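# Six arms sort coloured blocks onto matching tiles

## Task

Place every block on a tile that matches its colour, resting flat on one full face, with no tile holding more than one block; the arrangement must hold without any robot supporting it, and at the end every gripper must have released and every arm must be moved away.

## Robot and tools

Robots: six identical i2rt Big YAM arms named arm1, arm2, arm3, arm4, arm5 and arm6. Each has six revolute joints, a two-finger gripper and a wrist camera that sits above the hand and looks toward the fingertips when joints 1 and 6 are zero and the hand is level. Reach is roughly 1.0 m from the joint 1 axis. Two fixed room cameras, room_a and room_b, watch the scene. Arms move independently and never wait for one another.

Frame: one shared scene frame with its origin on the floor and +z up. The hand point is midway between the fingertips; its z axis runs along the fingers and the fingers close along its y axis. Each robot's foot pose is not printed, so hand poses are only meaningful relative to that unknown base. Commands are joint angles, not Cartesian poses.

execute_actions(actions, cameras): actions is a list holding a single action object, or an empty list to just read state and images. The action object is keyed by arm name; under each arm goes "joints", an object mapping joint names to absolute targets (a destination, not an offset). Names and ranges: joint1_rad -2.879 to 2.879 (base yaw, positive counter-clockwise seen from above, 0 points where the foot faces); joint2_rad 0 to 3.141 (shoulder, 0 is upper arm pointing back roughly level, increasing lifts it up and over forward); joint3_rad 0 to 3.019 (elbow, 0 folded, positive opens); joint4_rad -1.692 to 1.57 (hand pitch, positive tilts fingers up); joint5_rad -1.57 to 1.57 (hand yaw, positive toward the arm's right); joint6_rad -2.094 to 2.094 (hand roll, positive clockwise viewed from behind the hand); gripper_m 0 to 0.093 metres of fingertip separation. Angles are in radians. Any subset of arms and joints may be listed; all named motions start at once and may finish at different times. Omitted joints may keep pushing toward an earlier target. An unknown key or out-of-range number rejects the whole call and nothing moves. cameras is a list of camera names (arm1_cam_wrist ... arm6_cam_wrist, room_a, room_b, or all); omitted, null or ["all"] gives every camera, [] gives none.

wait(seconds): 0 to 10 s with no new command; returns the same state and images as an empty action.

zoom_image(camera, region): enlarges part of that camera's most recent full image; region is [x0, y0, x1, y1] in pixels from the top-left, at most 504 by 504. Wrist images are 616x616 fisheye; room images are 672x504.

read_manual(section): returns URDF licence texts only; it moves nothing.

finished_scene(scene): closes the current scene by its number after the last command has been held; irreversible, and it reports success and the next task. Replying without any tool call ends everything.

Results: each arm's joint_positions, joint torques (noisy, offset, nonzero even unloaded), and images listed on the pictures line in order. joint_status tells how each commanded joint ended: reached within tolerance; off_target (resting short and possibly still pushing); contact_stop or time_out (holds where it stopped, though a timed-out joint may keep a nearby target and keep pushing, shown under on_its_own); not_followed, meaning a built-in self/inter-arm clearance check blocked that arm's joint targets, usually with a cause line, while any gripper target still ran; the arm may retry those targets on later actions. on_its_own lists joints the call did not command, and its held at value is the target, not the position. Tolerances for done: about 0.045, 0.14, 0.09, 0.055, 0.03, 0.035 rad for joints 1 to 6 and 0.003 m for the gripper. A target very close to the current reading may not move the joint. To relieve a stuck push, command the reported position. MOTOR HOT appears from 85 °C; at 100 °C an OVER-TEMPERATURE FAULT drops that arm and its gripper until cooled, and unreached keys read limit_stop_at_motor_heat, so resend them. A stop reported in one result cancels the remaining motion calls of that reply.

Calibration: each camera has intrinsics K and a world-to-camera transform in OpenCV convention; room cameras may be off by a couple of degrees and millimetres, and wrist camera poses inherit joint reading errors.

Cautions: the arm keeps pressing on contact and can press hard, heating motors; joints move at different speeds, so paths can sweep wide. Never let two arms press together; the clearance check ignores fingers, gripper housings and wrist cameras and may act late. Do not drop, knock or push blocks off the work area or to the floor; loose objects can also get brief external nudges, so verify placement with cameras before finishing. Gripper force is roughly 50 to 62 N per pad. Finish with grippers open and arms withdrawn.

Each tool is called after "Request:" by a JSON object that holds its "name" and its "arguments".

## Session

Request:
{"name": "execute_actions", "arguments": {"actions": []}}

Scene clock: 0.00 s.
Joint torques (N m, as the arm reports them, + toward a larger angle): no reading
Motor temperatures (°C, as the motors report them): arm1=[18 26 24 20 18 17] | arm2=[16 27 21 17 20 17] | arm3=[20 31 25 19 17 19] | arm4=[20 23 27 18 17 16] | arm5=[18 26 22 18 18 16] | arm6=[19 23 24 17 19 18]
arm1.joint_positions: joint1_rad=-0.633 joint2_rad=+0.316 joint3_rad=+1.482 joint4_rad=-1.226 joint5_rad=-0.254 joint6_rad=-0.560 gripper_m=+0.094
arm1.joint_status: not commanded
arm1.hand: x=+0.3600 y=-0.2153 z=+1.3662 quat_wxyz=(-0.393, -0.290, -0.665, +0.564) (m; scene frame)
arm2.joint_positions: joint1_rad=+0.643 joint2_rad=+0.556 joint3_rad=+1.642 joint4_rad=-1.205 joint5_rad=+0.259 joint6_rad=-0.371 gripper_m=+0.094
arm2.joint_status: not commanded
arm2.hand: x=-0.9030 y=-0.3148 z=+1.3989 quat_wxyz=(-0.401, +0.721, -0.185, -0.534) (m; scene frame)
arm3.joint_positions: joint1_rad=+0.000 joint2_rad=+0.311 joint3_rad=+1.384 joint4_rad=-1.564 joint5_rad=-0.080 joint6_rad=+0.051 gripper_m=+0.095
arm3.joint_status: not commanded
arm3.hand: x=+0.9768 y=+0.7966 z=+1.2138 quat_wxyz=(-0.067, -0.856, -0.027, +0.513) (m; scene frame)
arm4.joint_positions: joint1_rad=+0.132 joint2_rad=+0.301 joint3_rad=+1.453 joint4_rad=-1.576 joint5_rad=-0.205 joint6_rad=-0.755 gripper_m=+0.095
arm4.joint_status: not commanded
arm4.hand: x=+1.2006 y=-1.0869 z=+1.1961 quat_wxyz=(-0.239, -0.374, -0.748, +0.493) (m; scene frame)
arm5.joint_positions: joint1_rad=+0.259 joint2_rad=+0.629 joint3_rad=+1.666 joint4_rad=-1.155 joint5_rad=-0.098 joint6_rad=-0.285 gripper_m=+0.095
arm5.joint_status: not commanded
arm5.hand: x=-2.1304 y=-0.8118 z=+1.3996 quat_wxyz=(-0.257, +0.743, -0.104, -0.609) (m; scene frame)
arm6.joint_positions: joint1_rad=-0.339 joint2_rad=+0.514 joint3_rad=+1.340 joint4_rad=-1.169 joint5_rad=+0.054 joint6_rad=-0.577 gripper_m=+0.095
arm6.joint_status: not commanded
arm6.hand: x=+0.0039 y=+1.7197 z=+1.2473 quat_wxyz=(+0.178, -0.785, -0.235, +0.544) (m; scene frame)
pictures: arm1_cam_wrist, arm2_cam_wrist, arm3_cam_wrist, arm4_cam_wrist, arm5_cam_wrist, arm6_cam_wrist, room_a, room_b
camera_calibration (this result's frames):
arm1_cam_wrist: T_world_to_cam=[[-0.822179, -0.210965, 0.528692, -0.471233], [-0.549831, 0.534726, -0.64168, 1.19171], [-0.147333, -0.818267, -0.555636, 0.756399], [0, 0, 0, 1]] pos_world=[0.379245, -0.117718, 1.43412]
arm2_cam_wrist: T_world_to_cam=[[0.696034, 0.605861, 0.385317, 0.277074], [0.663439, -0.337471, -0.667804, 1.43385], [-0.274563, 0.720448, -0.636843, 0.996372], [0, 0, 0, 1]] pos_world=[-0.870558, -0.401821, 1.4853]
arm3_cam_wrist: T_world_to_cam=[[-0.121329, 0.987741, -0.0982203, -0.546225], [0.896194, 0.0664644, -0.438655, -0.391662], [-0.426749, -0.141246, -0.893272, 1.73571], [0, 0, 0, 1]] pos_world=[1.02544, 0.810722, 1.325]
arm4_cam_wrist: T_world_to_cam=[[-0.798611, -0.236759, 0.553322, 0.0342098], [-0.479568, 0.805826, -0.34736, 1.87347], [-0.363641, -0.542761, -0.757084, 0.874468], [0, 0, 0, 1]] pos_world=[1.24377, -1.02696, 1.29388]
arm5_cam_wrist: T_world_to_cam=[[0.47567, 0.844038, 0.247665, 1.35631], [0.68648, -0.180162, -0.704476, 2.30779], [-0.549985, 0.505115, -0.665113, 0.292757], [0, 0, 0, 1]] pos_world=[-2.0684, -0.876877, 1.48459]
arm6_cam_wrist: T_world_to_cam=[[-0.170594, 0.823498, 0.541062, -2.09434], [0.789659, 0.442694, -0.424807, -0.226851], [-0.589353, 0.354785, -0.725804, 0.420153], [0, 0, 0, 1]] pos_world=[0.0694714, 1.67605, 1.34175]
Images, in order (width x height): arm1_cam_wrist 616x616, arm2_cam_wrist 616x616, arm3_cam_wrist 616x616, arm4_cam_wrist 616x616, arm5_cam_wrist 616x616, arm6_cam_wrist 616x616, room_a 672x504, room_b 672x504.

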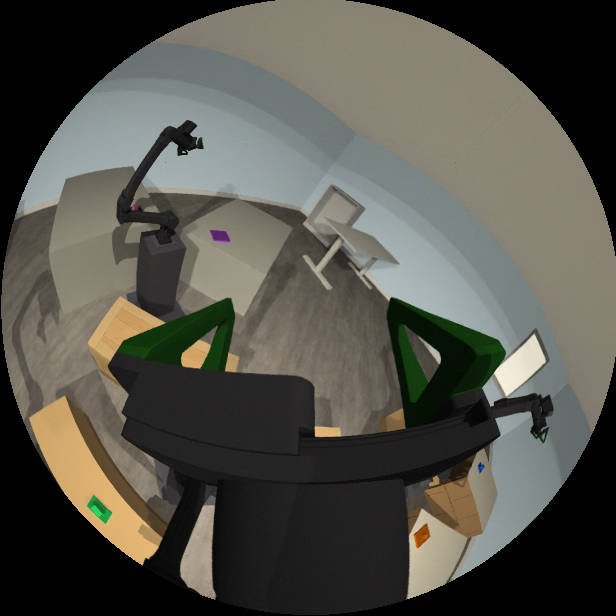

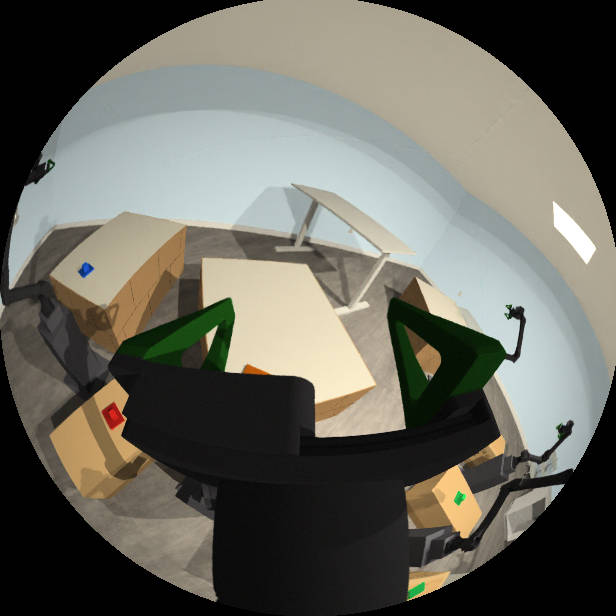

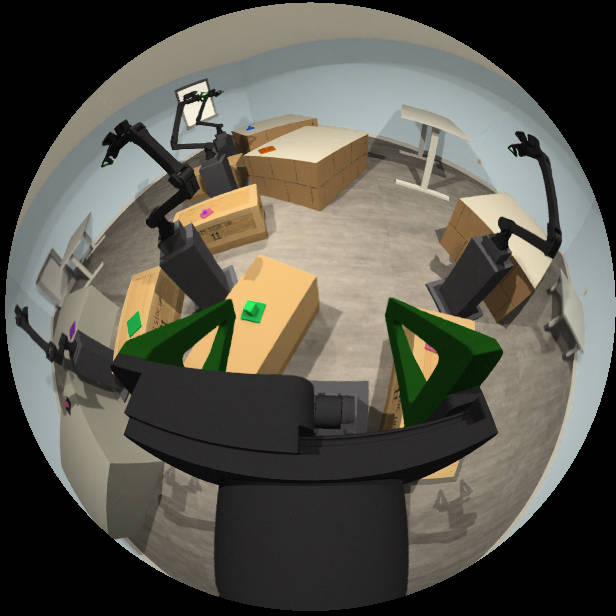

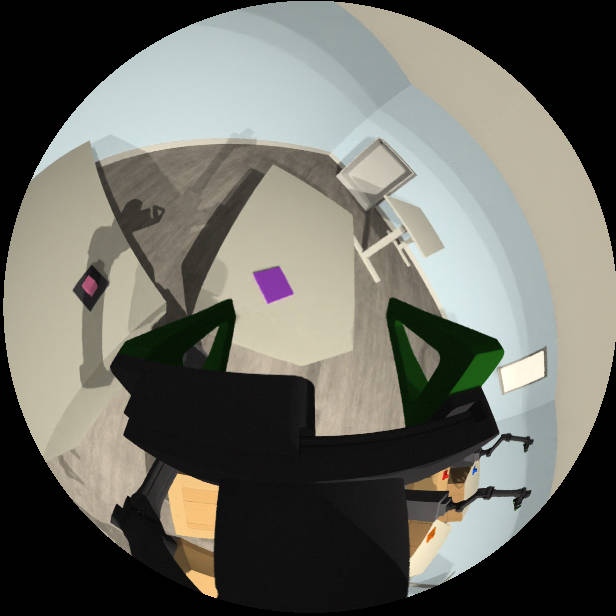

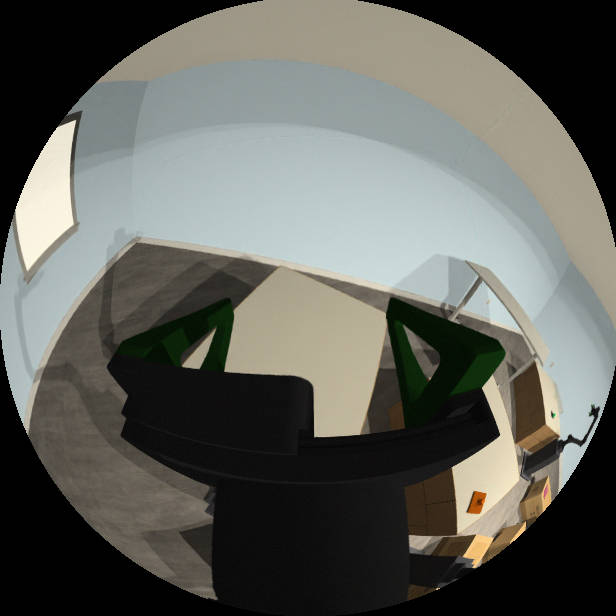

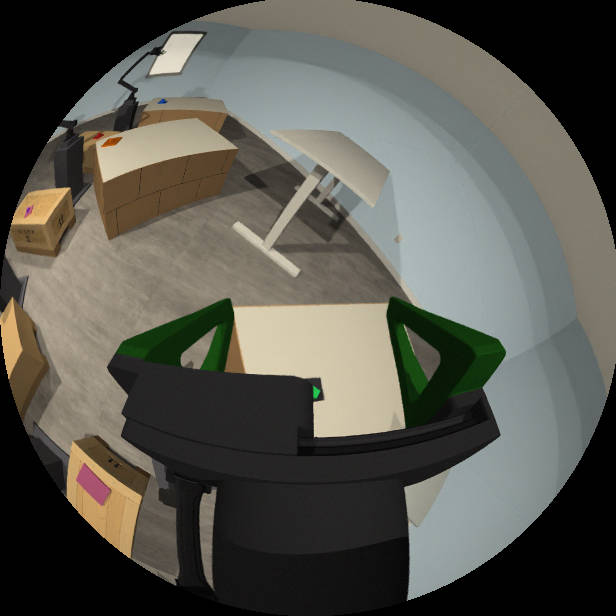

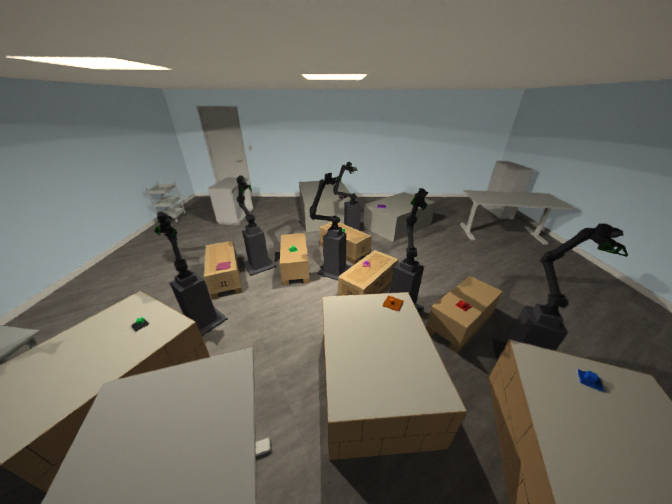

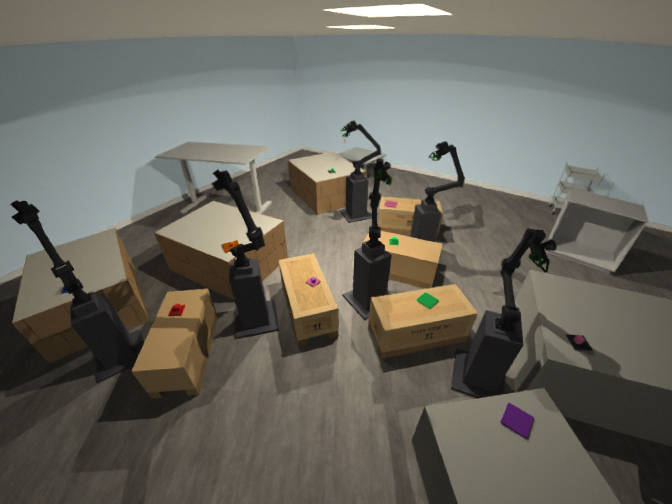

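Request:
{"name": "zoom_image", "arguments": {"camera": "room_b", "region": [140, 150, 480, 350]}}

Request:
{"name": "zoom_image", "arguments": {"camera": "room_a", "region": [330, 230, 672, 420]}}

Region (140, 150, 480, 350) of room_b's 672x504 image, scaled by 1.482, with more detail than that image has; it fills the top 296 rows of this view, and the rest is white.

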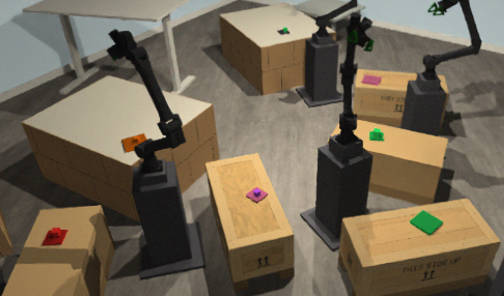

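Region (330, 230, 672, 420) of room_a's 672x504 image, scaled by 1.474, with more detail than that image has.

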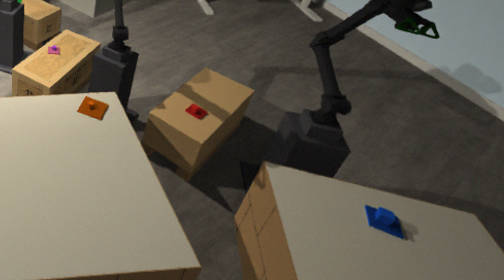

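Request:
{"name": "execute_actions", "arguments": {"actions": []}}

Scene clock: 35.33 s.
Joint torques (N m, as the arm reports them, + toward a larger angle): arm1=[-0.14  8.68  7.    2.14  0.   -0.05] | arm2=[-2.24  4.94  8.47  1.71  0.01  0.16] | arm3=[ 0.64  7.34  6.63  2.03  0.02 -0.01] | arm4=[ 0.28  7.95  5.73  1.9  -0.11  0.06] | arm5=[-0.03  2.9   7.81  2.02  0.05  0.07] | arm6=[2.18 2.42 8.79 2.   0.06 0.01]
Motor temperatures (°C, as the motors report them): arm1=[18 26 27 20 18 17] | arm2=[16 26 23 17 20 17] | arm3=[20 32 28 20 17 19] | arm4=[20 23 29 18 17 16] | arm5=[18 26 25 18 18 16] | arm6=[19 22 30 17 19 18]
arm1.joint_positions: joint1_rad=-0.633 joint2_rad=+0.316 joint3_rad=+1.482 joint4_rad=-1.226 joint5_rad=-0.254 joint6_rad=-0.560 gripper_m=+0.094
arm1.joint_status: not commanded
arm1.hand: x=+0.3600 y=-0.2153 z=+1.3662 quat_wxyz=(-0.393, -0.290, -0.665, +0.564) (m; scene frame)
arm2.joint_positions: joint1_rad=+0.643 joint2_rad=+0.556 joint3_rad=+1.642 joint4_rad=-1.205 joint5_rad=+0.259 joint6_rad=-0.371 gripper_m=+0.094
arm2.joint_status: not commanded
arm2.hand: x=-0.9030 y=-0.3148 z=+1.3989 quat_wxyz=(-0.401, +0.721, -0.185, -0.534) (m; scene frame)
arm3.joint_positions: joint1_rad=+0.000 joint2_rad=+0.311 joint3_rad=+1.384 joint4_rad=-1.564 joint5_rad=-0.080 joint6_rad=+0.051 gripper_m=+0.095
arm3.joint_status: not commanded
arm3.hand: x=+0.9768 y=+0.7966 z=+1.2138 quat_wxyz=(-0.067, -0.856, -0.027, +0.513) (m; scene frame)
arm4.joint_positions: joint1_rad=+0.132 joint2_rad=+0.301 joint3_rad=+1.453 joint4_rad=-1.576 joint5_rad=-0.205 joint6_rad=-0.755 gripper_m=+0.095
arm4.joint_status: not commanded
arm4.hand: x=+1.2006 y=-1.0869 z=+1.1961 quat_wxyz=(-0.239, -0.374, -0.748, +0.493) (m; scene frame)
arm5.joint_positions: joint1_rad=+0.259 joint2_rad=+0.629 joint3_rad=+1.666 joint4_rad=-1.155 joint5_rad=-0.098 joint6_rad=-0.285 gripper_m=+0.095
arm5.joint_status: not commanded
arm5.hand: x=-2.1304 y=-0.8118 z=+1.3996 quat_wxyz=(-0.257, +0.743, -0.104, -0.609) (m; scene frame)
arm6.joint_positions: joint1_rad=-0.339 joint2_rad=+0.514 joint3_rad=+1.340 joint4_rad=-1.169 joint5_rad=+0.054 joint6_rad=-0.577 gripper_m=+0.095
arm6.joint_status: not commanded
arm6.hand: x=+0.0039 y=+1.7197 z=+1.2473 quat_wxyz=(+0.178, -0.785, -0.235, +0.544) (m; scene frame)
pictures: arm1_cam_wrist, arm2_cam_wrist, arm3_cam_wrist, arm4_cam_wrist, arm5_cam_wrist, arm6_cam_wrist, room_a, room_b
camera_calibration (this result's frames):
arm1_cam_wrist: T_world_to_cam=[[-0.822179, -0.210965, 0.528692, -0.471233], [-0.549831, 0.534726, -0.64168, 1.19171], [-0.147333, -0.818267, -0.555636, 0.756399], [0, 0, 0, 1]] pos_world=[0.379245, -0.117718, 1.43412]
arm2_cam_wrist: T_world_to_cam=[[0.696034, 0.605861, 0.385317, 0.277074], [0.663439, -0.337471, -0.667804, 1.43385], [-0.274563, 0.720448, -0.636843, 0.996372], [0, 0, 0, 1]] pos_world=[-0.870558, -0.401821, 1.4853]
arm3_cam_wrist: T_world_to_cam=[[-0.121329, 0.987741, -0.0982203, -0.546225], [0.896194, 0.0664644, -0.438655, -0.391662], [-0.426749, -0.141246, -0.893272, 1.73571], [0, 0, 0, 1]] pos_world=[1.02544, 0.810722, 1.325]
arm4_cam_wrist: T_world_to_cam=[[-0.798611, -0.236759, 0.553322, 0.0342098], [-0.479568, 0.805826, -0.34736, 1.87347], [-0.363641, -0.542761, -0.757084, 0.874468], [0, 0, 0, 1]] pos_world=[1.24377, -1.02696, 1.29388]
arm5_cam_wrist: T_world_to_cam=[[0.47567, 0.844038, 0.247665, 1.35631], [0.68648, -0.180162, -0.704476, 2.30779], [-0.549985, 0.505115, -0.665113, 0.292757], [0, 0, 0, 1]] pos_world=[-2.0684, -0.876877, 1.48459]
arm6_cam_wrist: T_world_to_cam=[[-0.170594, 0.823498, 0.541062, -2.09434], [0.789659, 0.442694, -0.424807, -0.226851], [-0.589353, 0.354785, -0.725804, 0.420153], [0, 0, 0, 1]] pos_world=[0.0694714, 1.67605, 1.34175]
Images, in order (width x height): arm1_cam_wrist 616x616, arm2_cam_wrist 616x616, arm3_cam_wrist 616x616, arm4_cam_wrist 616x616, arm5_cam_wrist 616x616, arm6_cam_wrist 616x616, room_a 672x504, room_b 672x504.

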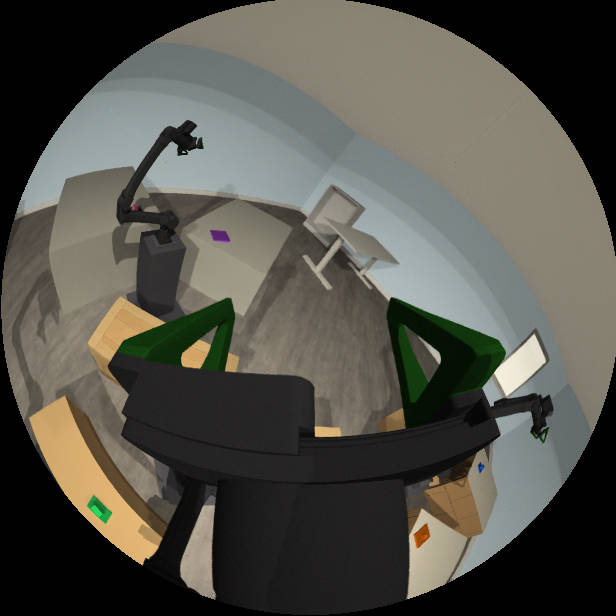

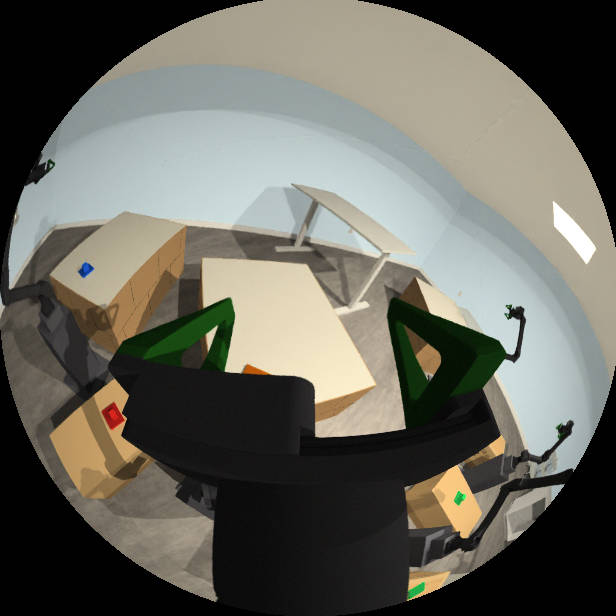

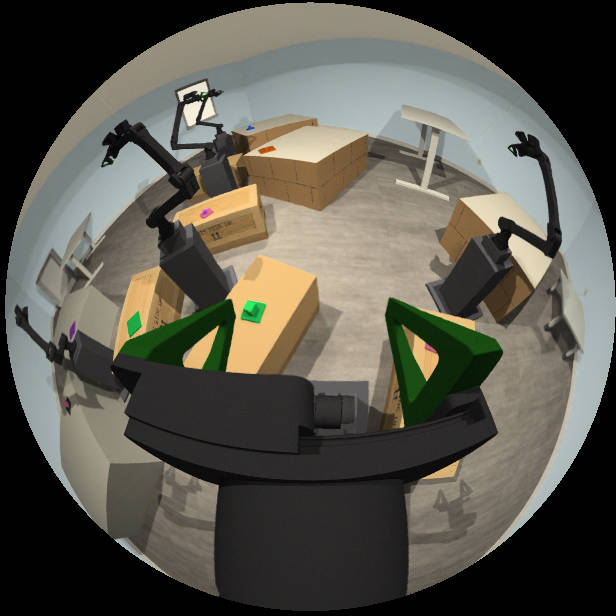

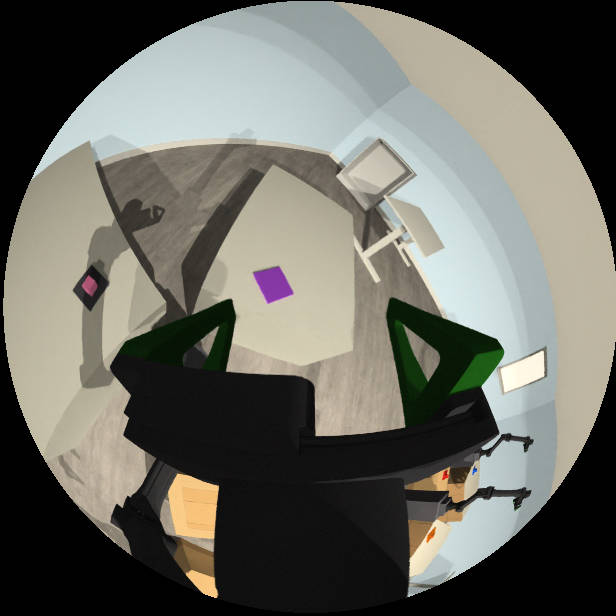

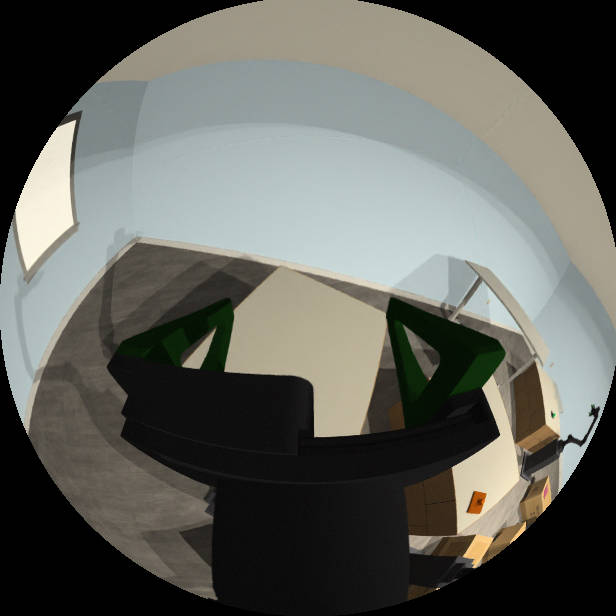

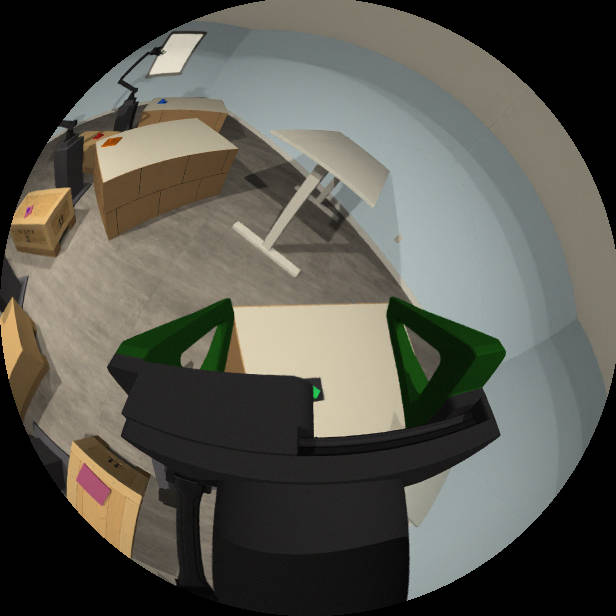

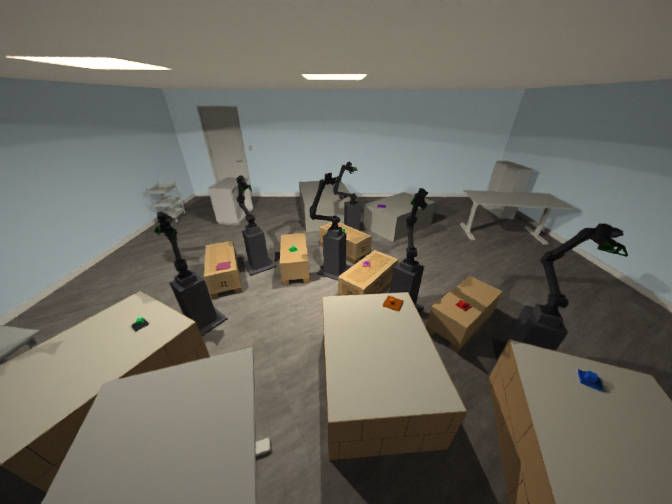

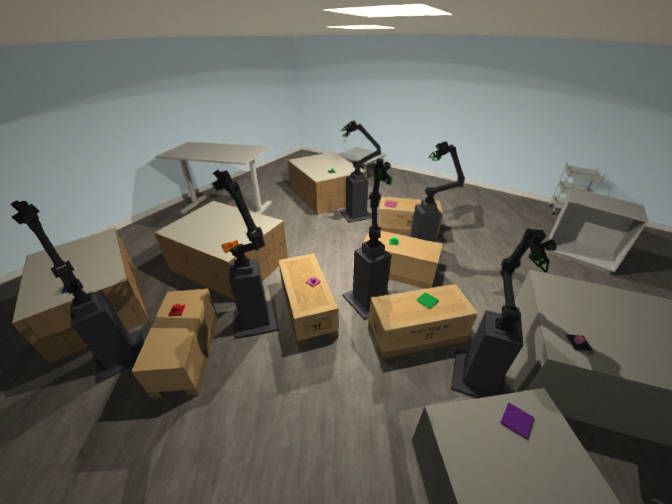

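Request:
{"name": "zoom_image", "arguments": {"camera": "room_b", "region": [270, 130, 470, 280]}}

Request:
{"name": "zoom_image", "arguments": {"camera": "room_b", "region": [472, 270, 672, 470]}}

Region (270, 130, 470, 280) of room_b's 672x504 image, scaled by 2.520, with more detail than that image has; it fills the top 378 rows of this view, and the rest is white.

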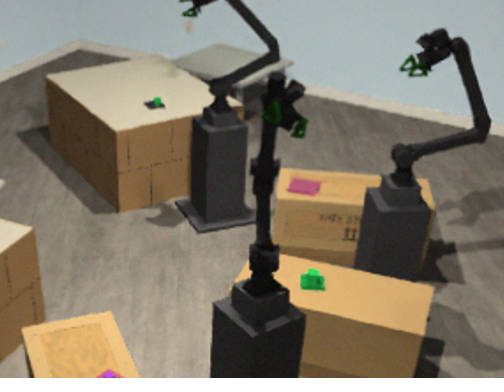

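Region (472, 270, 672, 470) of room_b's 672x504 image, scaled by 2.520, with more detail than that image has.

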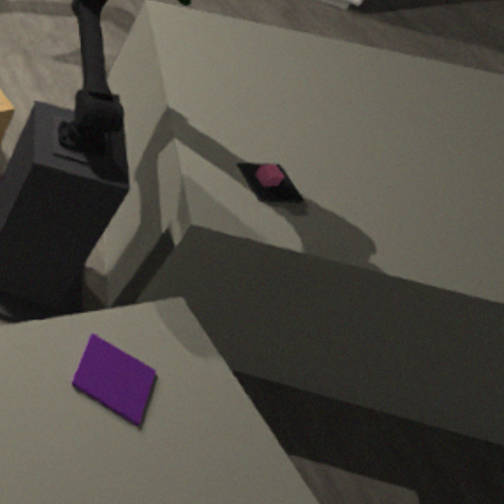

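Request:
{"name": "execute_actions", "arguments": {"actions": [{"arm1":{"joints":{"joint1_rad":-1.88,"joint2_rad":2.40,"joint3_rad":1.50,"joint4_rad":-0.66,"joint5_rad":0,"joint6_rad":0}},"arm4":{"joints":{"joint1_rad":1.70,"joint2_rad":2.05,"joint3_rad":1.50,"joint4_rad":-1.0,"joint5_rad":0,"joint6_rad":0}},"arm6":{"joints":{"joint1_rad":-1.17,"joint2_rad":2.04,"joint3_rad":1.38,"joint4_rad":-0.89,"joint5_rad":0,"joint6_rad":0}},"arm3":{"joints":{"joint1_rad":-0.1,"joint2_rad":1.5,"joint3_rad":1.0,"joint4_rad":-1.07,"joint5_rad":0,"joint6_rad":0}}}], "cameras": ["arm1_cam_wrist","arm4_cam_wrist","arm6_cam_wrist","arm3_cam_wrist","room_b"]}}

Scene clock: 101.37 s.
Joint torques (N m, as the arm reports them, + toward a larger angle): arm1=[  0.49 -18.14   6.66   0.66  -0.03   0.06] | arm2=[-2.17  4.66  8.52  1.75  0.01  0.15] | arm3=[ -0.22 -11.59   7.15   0.76   0.18  -0.14] | arm4=[ -0.2  -23.11   8.39   0.31   0.04   0.11] | arm5=[0.   2.85 7.8  2.01 0.05 0.07] | arm6=[  2.81 -17.13   7.83   0.34   0.12   0.09]
Motor temperatures (°C, as the motors report them): arm1=[18 25 28 20 18 17] | arm2=[16 25 24 17 20 17] | arm3=[20 31 29 20 17 19] | arm4=[20 23 30 18 17 16] | arm5=[18 25 25 18 18 16] | arm6=[19 22 31 17 19 18]
arm1.joint_positions: joint1_rad=-1.890 joint2_rad=+2.400 joint3_rad=+1.491 joint4_rad=-0.673 joint5_rad=+0.001 joint6_rad=-0.014 gripper_m=+0.094
arm1.joint_status: all done
arm1.hand: x=-0.2431 y=-0.2909 z=+0.5096 quat_wxyz=(-0.001, -0.991, -0.135, -0.002) (m; scene frame)
arm2.joint_positions: joint1_rad=+0.643 joint2_rad=+0.556 joint3_rad=+1.642 joint4_rad=-1.205 joint5_rad=+0.259 joint6_rad=-0.371 gripper_m=+0.094
arm2.joint_status: not commanded
arm2.hand: x=-0.9030 y=-0.3148 z=+1.3989 quat_wxyz=(-0.401, +0.721, -0.185, -0.534) (m; scene frame)
arm3.joint_positions: joint1_rad=-0.092 joint2_rad=+1.500 joint3_rad=+1.005 joint4_rad=-1.080 joint5_rad=-0.003 joint6_rad=+0.015 gripper_m=+0.095
arm3.joint_status: all done
arm3.hand: x=+0.6569 y=+0.8227 z=+0.7701 quat_wxyz=(-0.004, -1.000, +0.019, +0.000) (m; scene frame)
arm4.joint_positions: joint1_rad=+1.703 joint2_rad=+2.051 joint3_rad=+1.489 joint4_rad=-1.003 joint5_rad=-0.001 joint6_rad=-0.011 gripper_m=+0.095
arm4.joint_status: all done
arm4.hand: x=+1.7490 y=-1.1641 z=+0.6284 quat_wxyz=(-0.006, -0.114, -0.993, +0.002) (m; scene frame)
arm5.joint_positions: joint1_rad=+0.259 joint2_rad=+0.629 joint3_rad=+1.666 joint4_rad=-1.155 joint5_rad=-0.098 joint6_rad=-0.285 gripper_m=+0.095
arm5.joint_status: not commanded
arm5.hand: x=-2.1304 y=-0.8118 z=+1.3996 quat_wxyz=(-0.257, +0.743, -0.104, -0.609) (m; scene frame)
arm6.joint_positions: joint1_rad=-1.179 joint2_rad=+2.030 joint3_rad=+1.365 joint4_rad=-0.896 joint5_rad=-0.001 joint6_rad=-0.012 gripper_m=+0.095
arm6.joint_status: all done
arm6.hand: x=-0.1585 y=+2.1225 z=+0.6337 quat_wxyz=(+0.008, -0.923, +0.386, +0.002) (m; scene frame)
pictures: arm1_cam_wrist, arm3_cam_wrist, arm4_cam_wrist, arm6_cam_wrist, room_b
camera_calibration (this result's frames):
arm1_cam_wrist: T_world_to_cam=[[-0.275832, 0.96101, -0.0194104, 0.222925], [0.76547, 0.231832, 0.600258, -0.0504394], [0.581353, 0.150712, -0.799571, 0.713003], [0, 0, 0, 1]] pos_world=[-0.314407, -0.309998, 0.604701]
arm3_cam_wrist: T_world_to_cam=[[0.0453032, 0.998792, -0.0190474, -0.83395], [0.808277, -0.0254436, 0.588253, -0.958803], [0.587058, -0.0420453, -0.808453, 0.393653], [0, 0, 0, 1]] pos_world=[0.581662, 0.825098, 0.866384]
arm4_cam_wrist: T_world_to_cam=[[-0.230783, -0.972998, -0.00381499, -0.732033], [-0.790248, 0.185147, 0.584148, 1.23699], [-0.567668, 0.137826, -0.811638, 1.78557], [0, 0, 0, 1]] pos_world=[1.8222, -1.18739, 0.723858]
arm6_cam_wrist: T_world_to_cam=[[0.708804, 0.705141, 0.0193015, -1.40053], [0.568338, -0.58707, 0.576491, 0.978487], [0.417839, -0.397649, -0.816876, 1.55049], [0, 0, 0, 1]] pos_world=[-0.211262, 2.17856, 0.729498]
Images, in order (width x height): arm1_cam_wrist 616x616, arm3_cam_wrist 616x616, arm4_cam_wrist 616x616, arm6_cam_wrist 616x616, room_b 672x504.

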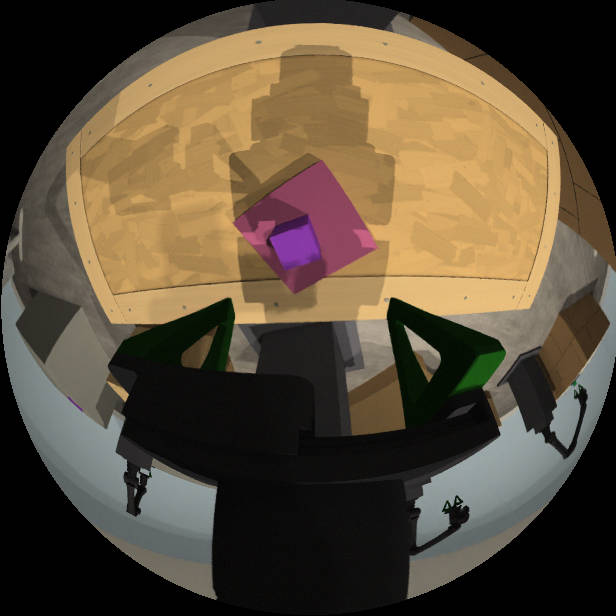

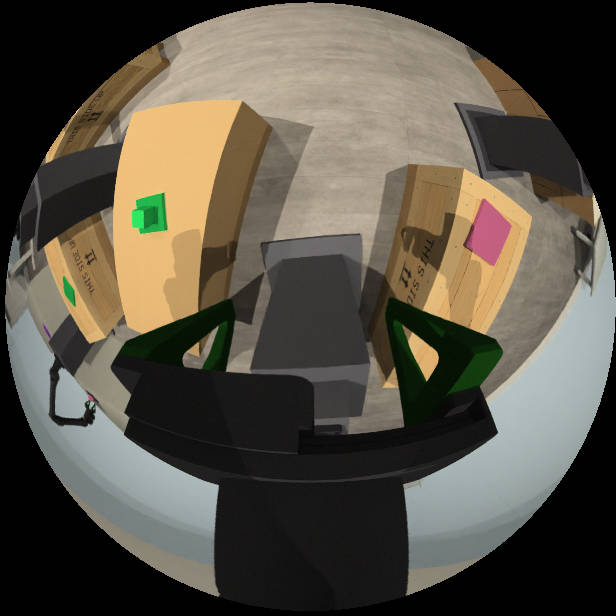

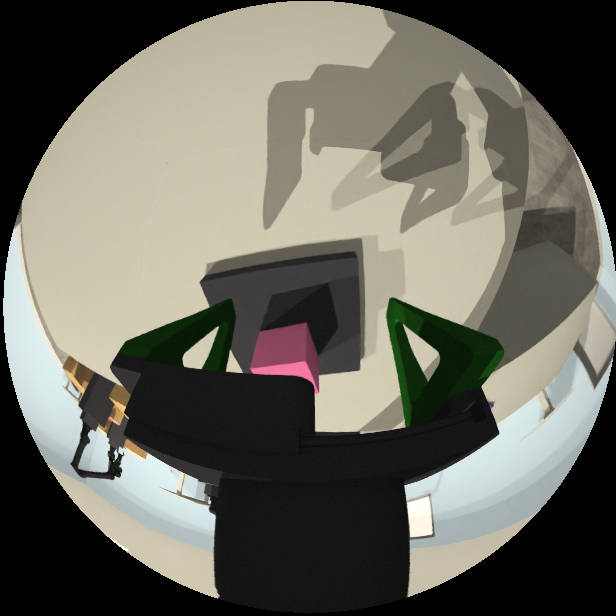

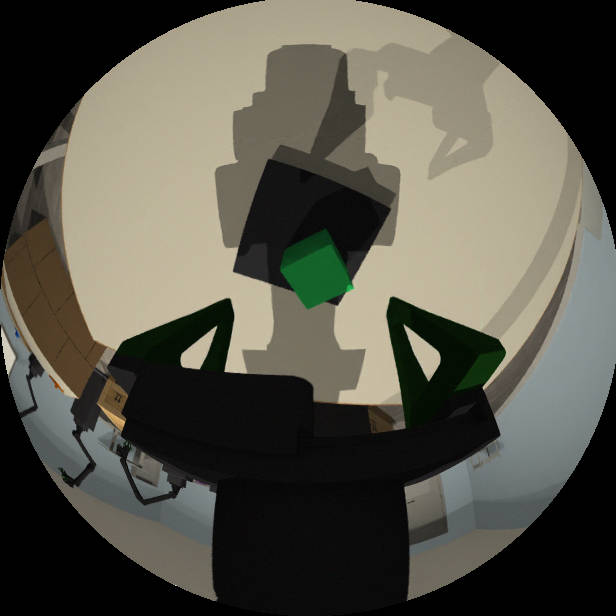

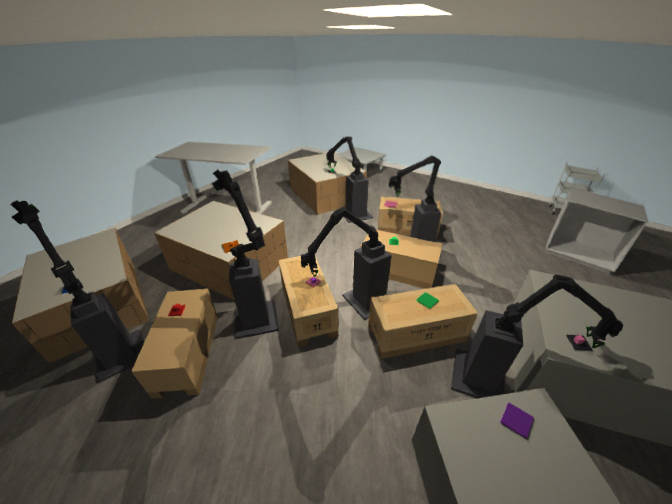

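Request:
{"name": "zoom_image", "arguments": {"camera": "arm6_cam_wrist", "region": [230, 180, 410, 330]}}

Request:
{"name": "zoom_image", "arguments": {"camera": "arm1_cam_wrist", "region": [220, 150, 400, 310]}}

Region (230, 180, 410, 330) of arm6_cam_wrist's 616x616 image, scaled by 2.800, with more detail than that image has.

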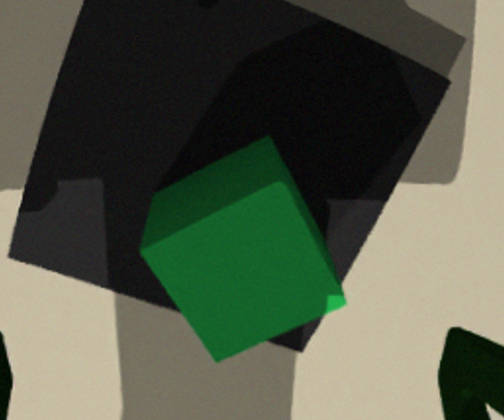

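Region (220, 150, 400, 310) of arm1_cam_wrist's 616x616 image, scaled by 2.800, with more detail than that image has.

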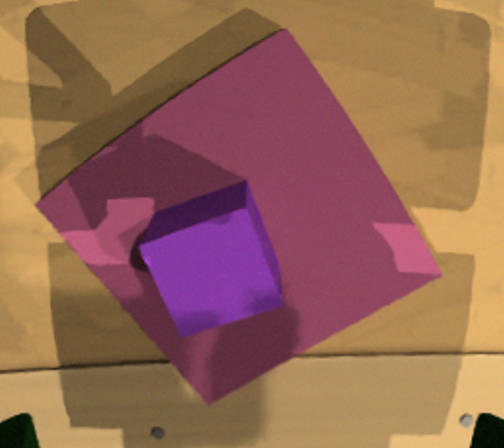

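Request:
{"name": "execute_actions", "arguments": {"actions": [{"arm1":{"joints":{"joint1_rad":-1.865,"joint2_rad":2.61,"joint3_rad":1.645,"joint4_rad":-0.57,"joint6_rad":-0.33}},"arm4":{"joints":{"joint1_rad":1.75,"joint2_rad":1.995,"joint3_rad":1.285,"joint4_rad":-0.85,"joint6_rad":-0.2}},"arm6":{"joints":{"joint2_rad":2.127,"joint3_rad":1.395,"joint4_rad":-0.815,"joint6_rad":-0.5}}}], "cameras": ["arm1_cam_wrist","arm4_cam_wrist","arm6_cam_wrist"]}}

Scene clock: 171.73 s.
Joint torques (N m, as the arm reports them, + toward a larger angle): arm1=[  0.85 -18.42   6.88   0.43  -0.06  -0.26] | arm2=[-2.25  4.71  8.55  1.82  0.02  0.16] | arm3=[ -0.14 -11.5    7.14   0.8    0.18  -0.13] | arm4=[ -0.02 -20.12   7.51   0.78   0.01  -0.09] | arm5=[-0.02  2.87  7.81  2.02  0.05  0.07] | arm6=[  2.8  -17.68   8.31   0.67   0.06  -0.13]
Motor temperatures (°C, as the motors report them): arm1=[18 30 27 20 18 17] | arm2=[16 23 24 17 20 17] | arm3=[20 31 30 20 17 19] | arm4=[20 27 33 18 17 16] | arm5=[18 24 26 18 18 16] | arm6=[19 28 30 17 19 18]
arm1.joint_positions: joint1_rad=-1.878 joint2_rad=+2.609 joint3_rad=+1.625 joint4_rad=-0.578 joint5_rad=+0.001 joint6_rad=-0.316 gripper_m=+0.094
arm1.joint_status: all done
arm1.hand: x=-0.2584 y=-0.3026 z=+0.4209 quat_wxyz=(-0.001, -0.957, -0.288, +0.008) (m; scene frame)
arm2.joint_positions: joint1_rad=+0.643 joint2_rad=+0.556 joint3_rad=+1.642 joint4_rad=-1.205 joint5_rad=+0.259 joint6_rad=-0.371 gripper_m=+0.094
arm2.joint_status: not commanded
arm2.hand: x=-0.9030 y=-0.3148 z=+1.3989 quat_wxyz=(-0.401, +0.721, -0.185, -0.534) (m; scene frame)
arm3.joint_positions: joint1_rad=-0.092 joint2_rad=+1.500 joint3_rad=+1.005 joint4_rad=-1.080 joint5_rad=-0.003 joint6_rad=+0.015 gripper_m=+0.095
arm3.joint_status: not commanded
arm3.hand: x=+0.6569 y=+0.8227 z=+0.7701 quat_wxyz=(-0.004, -1.000, +0.019, +0.000) (m; scene frame)
arm4.joint_positions: joint1_rad=+1.753 joint2_rad=+1.989 joint3_rad=+1.276 joint4_rad=-0.865 joint5_rad=-0.001 joint6_rad=-0.189 gripper_m=+0.095
arm4.joint_status: all done
arm4.hand: x=+1.6997 y=-1.1256 z=+0.5957 quat_wxyz=(+0.000, -0.001, -1.000, +0.001) (m; scene frame)
arm5.joint_positions: joint1_rad=+0.259 joint2_rad=+0.629 joint3_rad=+1.666 joint4_rad=-1.155 joint5_rad=-0.098 joint6_rad=-0.285 gripper_m=+0.095
arm5.joint_status: not commanded
arm5.hand: x=-2.1304 y=-0.8118 z=+1.3996 quat_wxyz=(-0.257, +0.743, -0.104, -0.609) (m; scene frame)
arm6.joint_positions: joint1_rad=-1.179 joint2_rad=+2.116 joint3_rad=+1.365 joint4_rad=-0.829 joint5_rad=-0.001 joint6_rad=-0.488 gripper_m=+0.095
arm6.joint_status: all done
arm6.hand: x=-0.1578 y=+2.1226 z=+0.5878 quat_wxyz=(+0.002, -0.987, +0.158, -0.007) (m; scene frame)
pictures: arm1_cam_wrist, arm4_cam_wrist, arm6_cam_wrist
camera_calibration (this result's frames):
arm1_cam_wrist: T_world_to_cam=[[-0.559088, 0.828986, -0.014241, 0.112854], [0.668071, 0.460603, 0.584402, 0.0680166], [0.49102, 0.317218, -0.811339, 0.684742], [0, 0, 0, 1]] pos_world=[-0.318567, -0.342096, 0.517416]
arm4_cam_wrist: T_world_to_cam=[[-0.00599133, -0.999976, -0.00357407, -1.11864], [-0.803725, 0.0026889, 0.594995, 1.02106], [-0.594971, 0.00643738, -0.803721, 1.61949], [0, 0, 0, 1]] pos_world=[1.7775, -1.13178, 0.690093]
arm6_cam_wrist: T_world_to_cam=[[0.307073, 0.95159, 0.0135196, -1.98332], [0.761762, -0.254282, 0.595869, 0.317339], [0.57046, -0.172677, -0.802968, 1.05115], [0, 0, 0, 1]] pos_world=[-0.23235, 2.14951, 0.68176]
Images, in order (width x height): arm1_cam_wrist 616x616, arm4_cam_wrist 616x616, arm6_cam_wrist 616x616.

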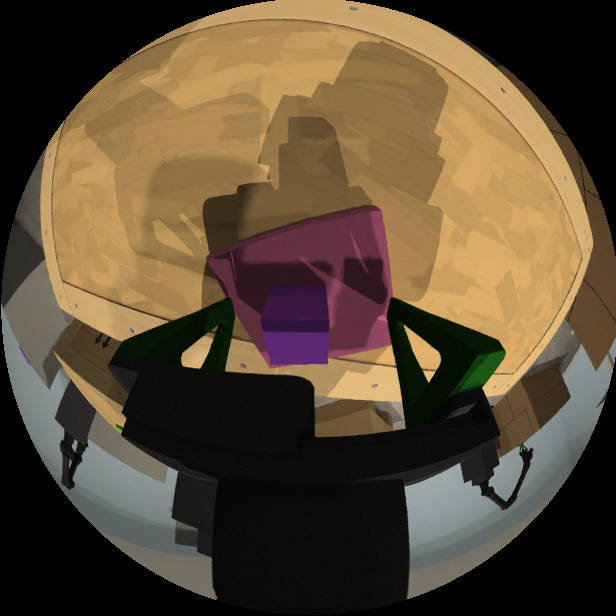

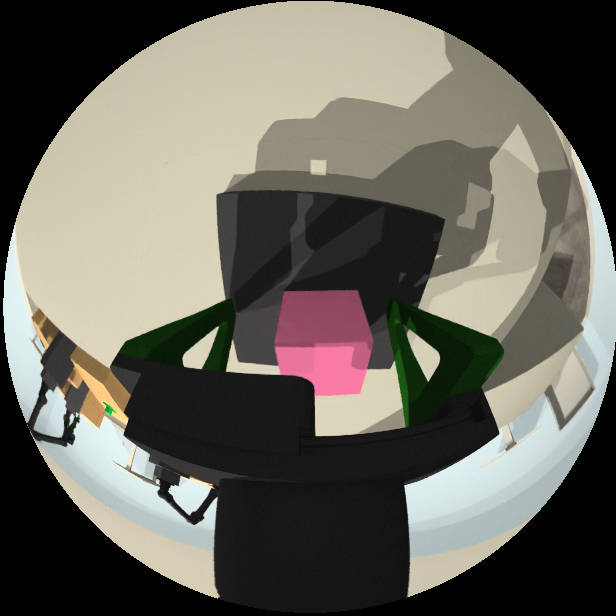

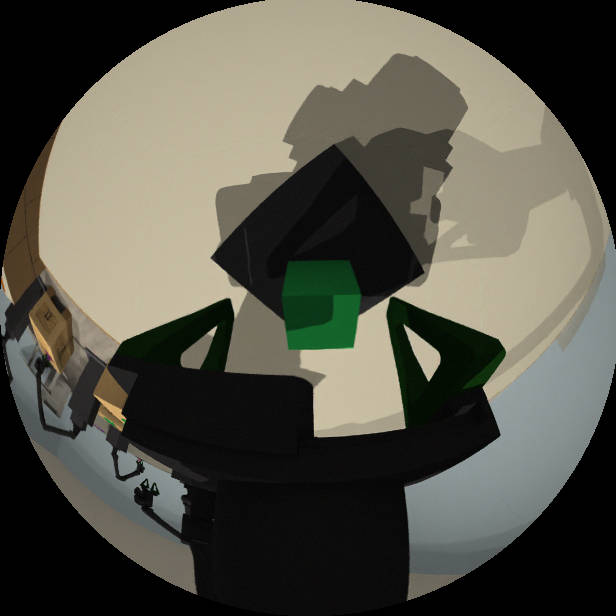

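Request:
{"name": "execute_actions", "arguments": {"actions": [{"arm1":{"joints":{"joint2_rad":2.595,"joint3_rad":1.595,"joint4_rad":-0.57}},"arm4":{"joints":{"joint1_rad":1.735,"joint2_rad":1.95,"joint3_rad":1.208,"joint4_rad":-0.82}},"arm6":{"joints":{"gripper_m":0.015}}}], "cameras": ["arm1_cam_wrist","arm4_cam_wrist","arm6_cam_wrist"]}}

Scene clock: 195.73 s.
Joint torques (N m, as the arm reports them, + toward a larger angle): arm1=[  0.86 -20.11   4.32   0.47  -0.06  -0.25] | arm2=[-2.24  4.79  8.52  1.79  0.01  0.17] | arm3=[ -0.05 -11.8    7.09   0.74   0.18  -0.14] | arm4=[ -0.52 -20.1    6.5    0.72  -0.03  -0.1 ] | arm5=[-0.04  2.89  7.81  2.01  0.06  0.06] | arm6=[  2.71 -17.53   8.32   0.63   0.03  -0.13]
Motor temperatures (°C, as the motors report them): arm1=[18 31 28 20 18 17] | arm2=[16 23 24 18 20 17] | arm3=[20 31 30 20 17 19] | arm4=[20 26 32 18 17 16] | arm5=[18 24 26 18 18 16] | arm6=[19 29 31 17 19 18]
arm1.joint_positions: joint1_rad=-1.878 joint2_rad=+2.609 joint3_rad=+1.602 joint4_rad=-0.578 joint5_rad=+0.001 joint6_rad=-0.316 gripper_m=+0.094
arm1.joint_status: all done
arm1.hand: x=-0.2460 y=-0.2992 z=+0.4161 quat_wxyz=(-0.001, -0.957, -0.289, -0.004) (m; scene frame)
arm2.joint_positions: joint1_rad=+0.643 joint2_rad=+0.556 joint3_rad=+1.642 joint4_rad=-1.205 joint5_rad=+0.259 joint6_rad=-0.371 gripper_m=+0.094
arm2.joint_status: not commanded
arm2.hand: x=-0.9030 y=-0.3148 z=+1.3989 quat_wxyz=(-0.401, +0.721, -0.185, -0.534) (m; scene frame)
arm3.joint_positions: joint1_rad=-0.092 joint2_rad=+1.500 joint3_rad=+1.005 joint4_rad=-1.080 joint5_rad=-0.003 joint6_rad=+0.015 gripper_m=+0.095
arm3.joint_status: not commanded
arm3.hand: x=+0.6569 y=+0.8227 z=+0.7701 quat_wxyz=(-0.004, -1.000, +0.019, +0.000) (m; scene frame)
arm4.joint_positions: joint1_rad=+1.743 joint2_rad=+1.953 joint3_rad=+1.209 joint4_rad=-0.834 joint5_rad=+0.000 joint6_rad=-0.190 gripper_m=+0.095
arm4.joint_status: all done
arm4.hand: x=+1.6794 y=-1.1267 z=+0.5940 quat_wxyz=(+0.000, -0.005, -1.000, +0.001) (m; scene frame)
arm5.joint_positions: joint1_rad=+0.259 joint2_rad=+0.629 joint3_rad=+1.666 joint4_rad=-1.155 joint5_rad=-0.098 joint6_rad=-0.285 gripper_m=+0.095
arm5.joint_status: not commanded
arm5.hand: x=-2.1304 y=-0.8118 z=+1.3996 quat_wxyz=(-0.257, +0.743, -0.104, -0.609) (m; scene frame)
arm6.joint_positions: joint1_rad=-1.179 joint2_rad=+2.116 joint3_rad=+1.365 joint4_rad=-0.829 joint5_rad=+0.000 joint6_rad=-0.489 gripper_m=+0.038
arm6.joint_status: gripper_m off_target (ended at +0.038, target +0.015)
arm6.hand: x=-0.1577 y=+2.1227 z=+0.5878 quat_wxyz=(+0.002, -0.988, +0.157, -0.007) (m; scene frame)
pictures: arm1_cam_wrist, arm4_cam_wrist, arm6_cam_wrist
camera_calibration (this result's frames):
arm1_cam_wrist: T_world_to_cam=[[-0.559077, 0.828836, -0.0215227, 0.119904], [0.654774, 0.457293, 0.601792, 0.0494307], [0.508629, 0.322355, -0.798363, 0.674088], [0, 0, 0, 1]] pos_world=[-0.308191, -0.339281, 0.511]
arm4_cam_wrist: T_world_to_cam=[[-0.0147669, -0.999887, -0.00295654, -1.10544], [-0.80338, 0.0101044, 0.59538, 1.01326], [-0.595283, 0.0111672, -0.803438, 1.61181], [0, 0, 0, 1]] pos_world=[1.75719, -1.13355, 0.68845]
arm6_cam_wrist: T_world_to_cam=[[0.305607, 0.952052, 0.0141707, -1.98503], [0.761821, -0.253416, 0.596161, 0.315289], [0.571168, -0.171395, -0.80274, 1.04837], [0, 0, 0, 1]] pos_world=[-0.232349, 2.14944, 0.681734]
Images, in order (width x height): arm1_cam_wrist 616x616, arm4_cam_wrist 616x616, arm6_cam_wrist 616x616.

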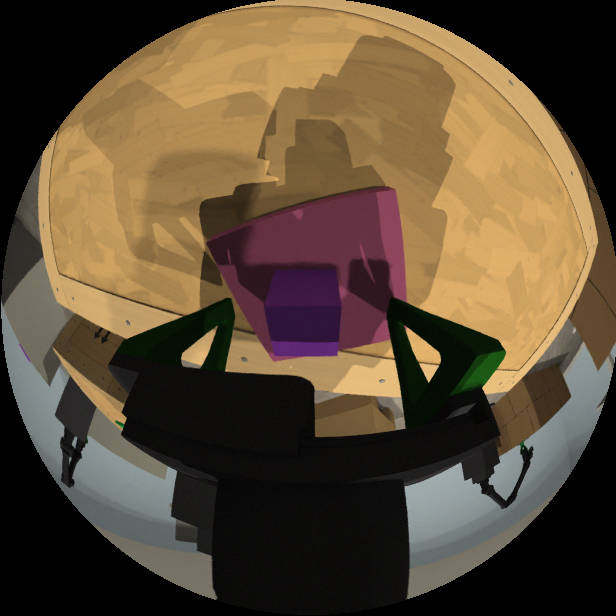

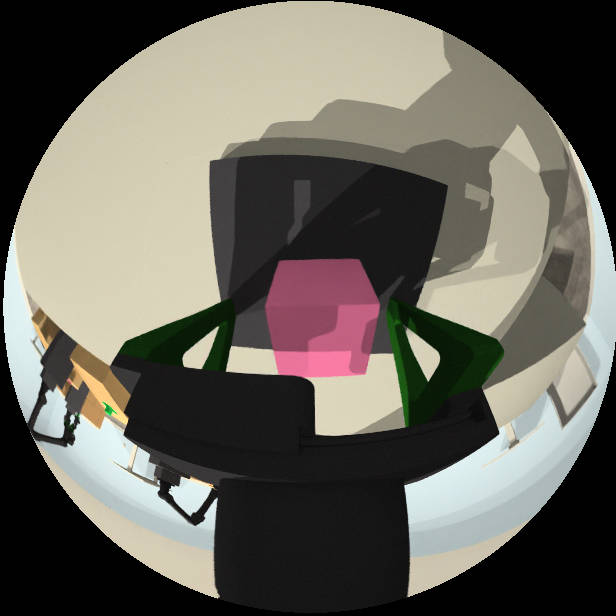

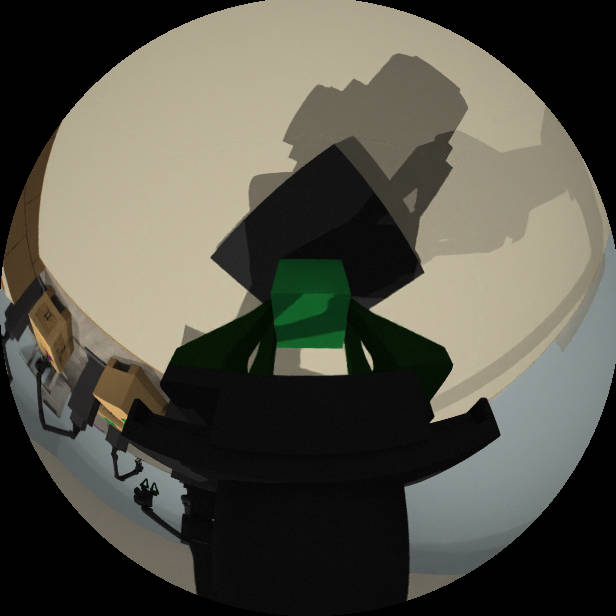

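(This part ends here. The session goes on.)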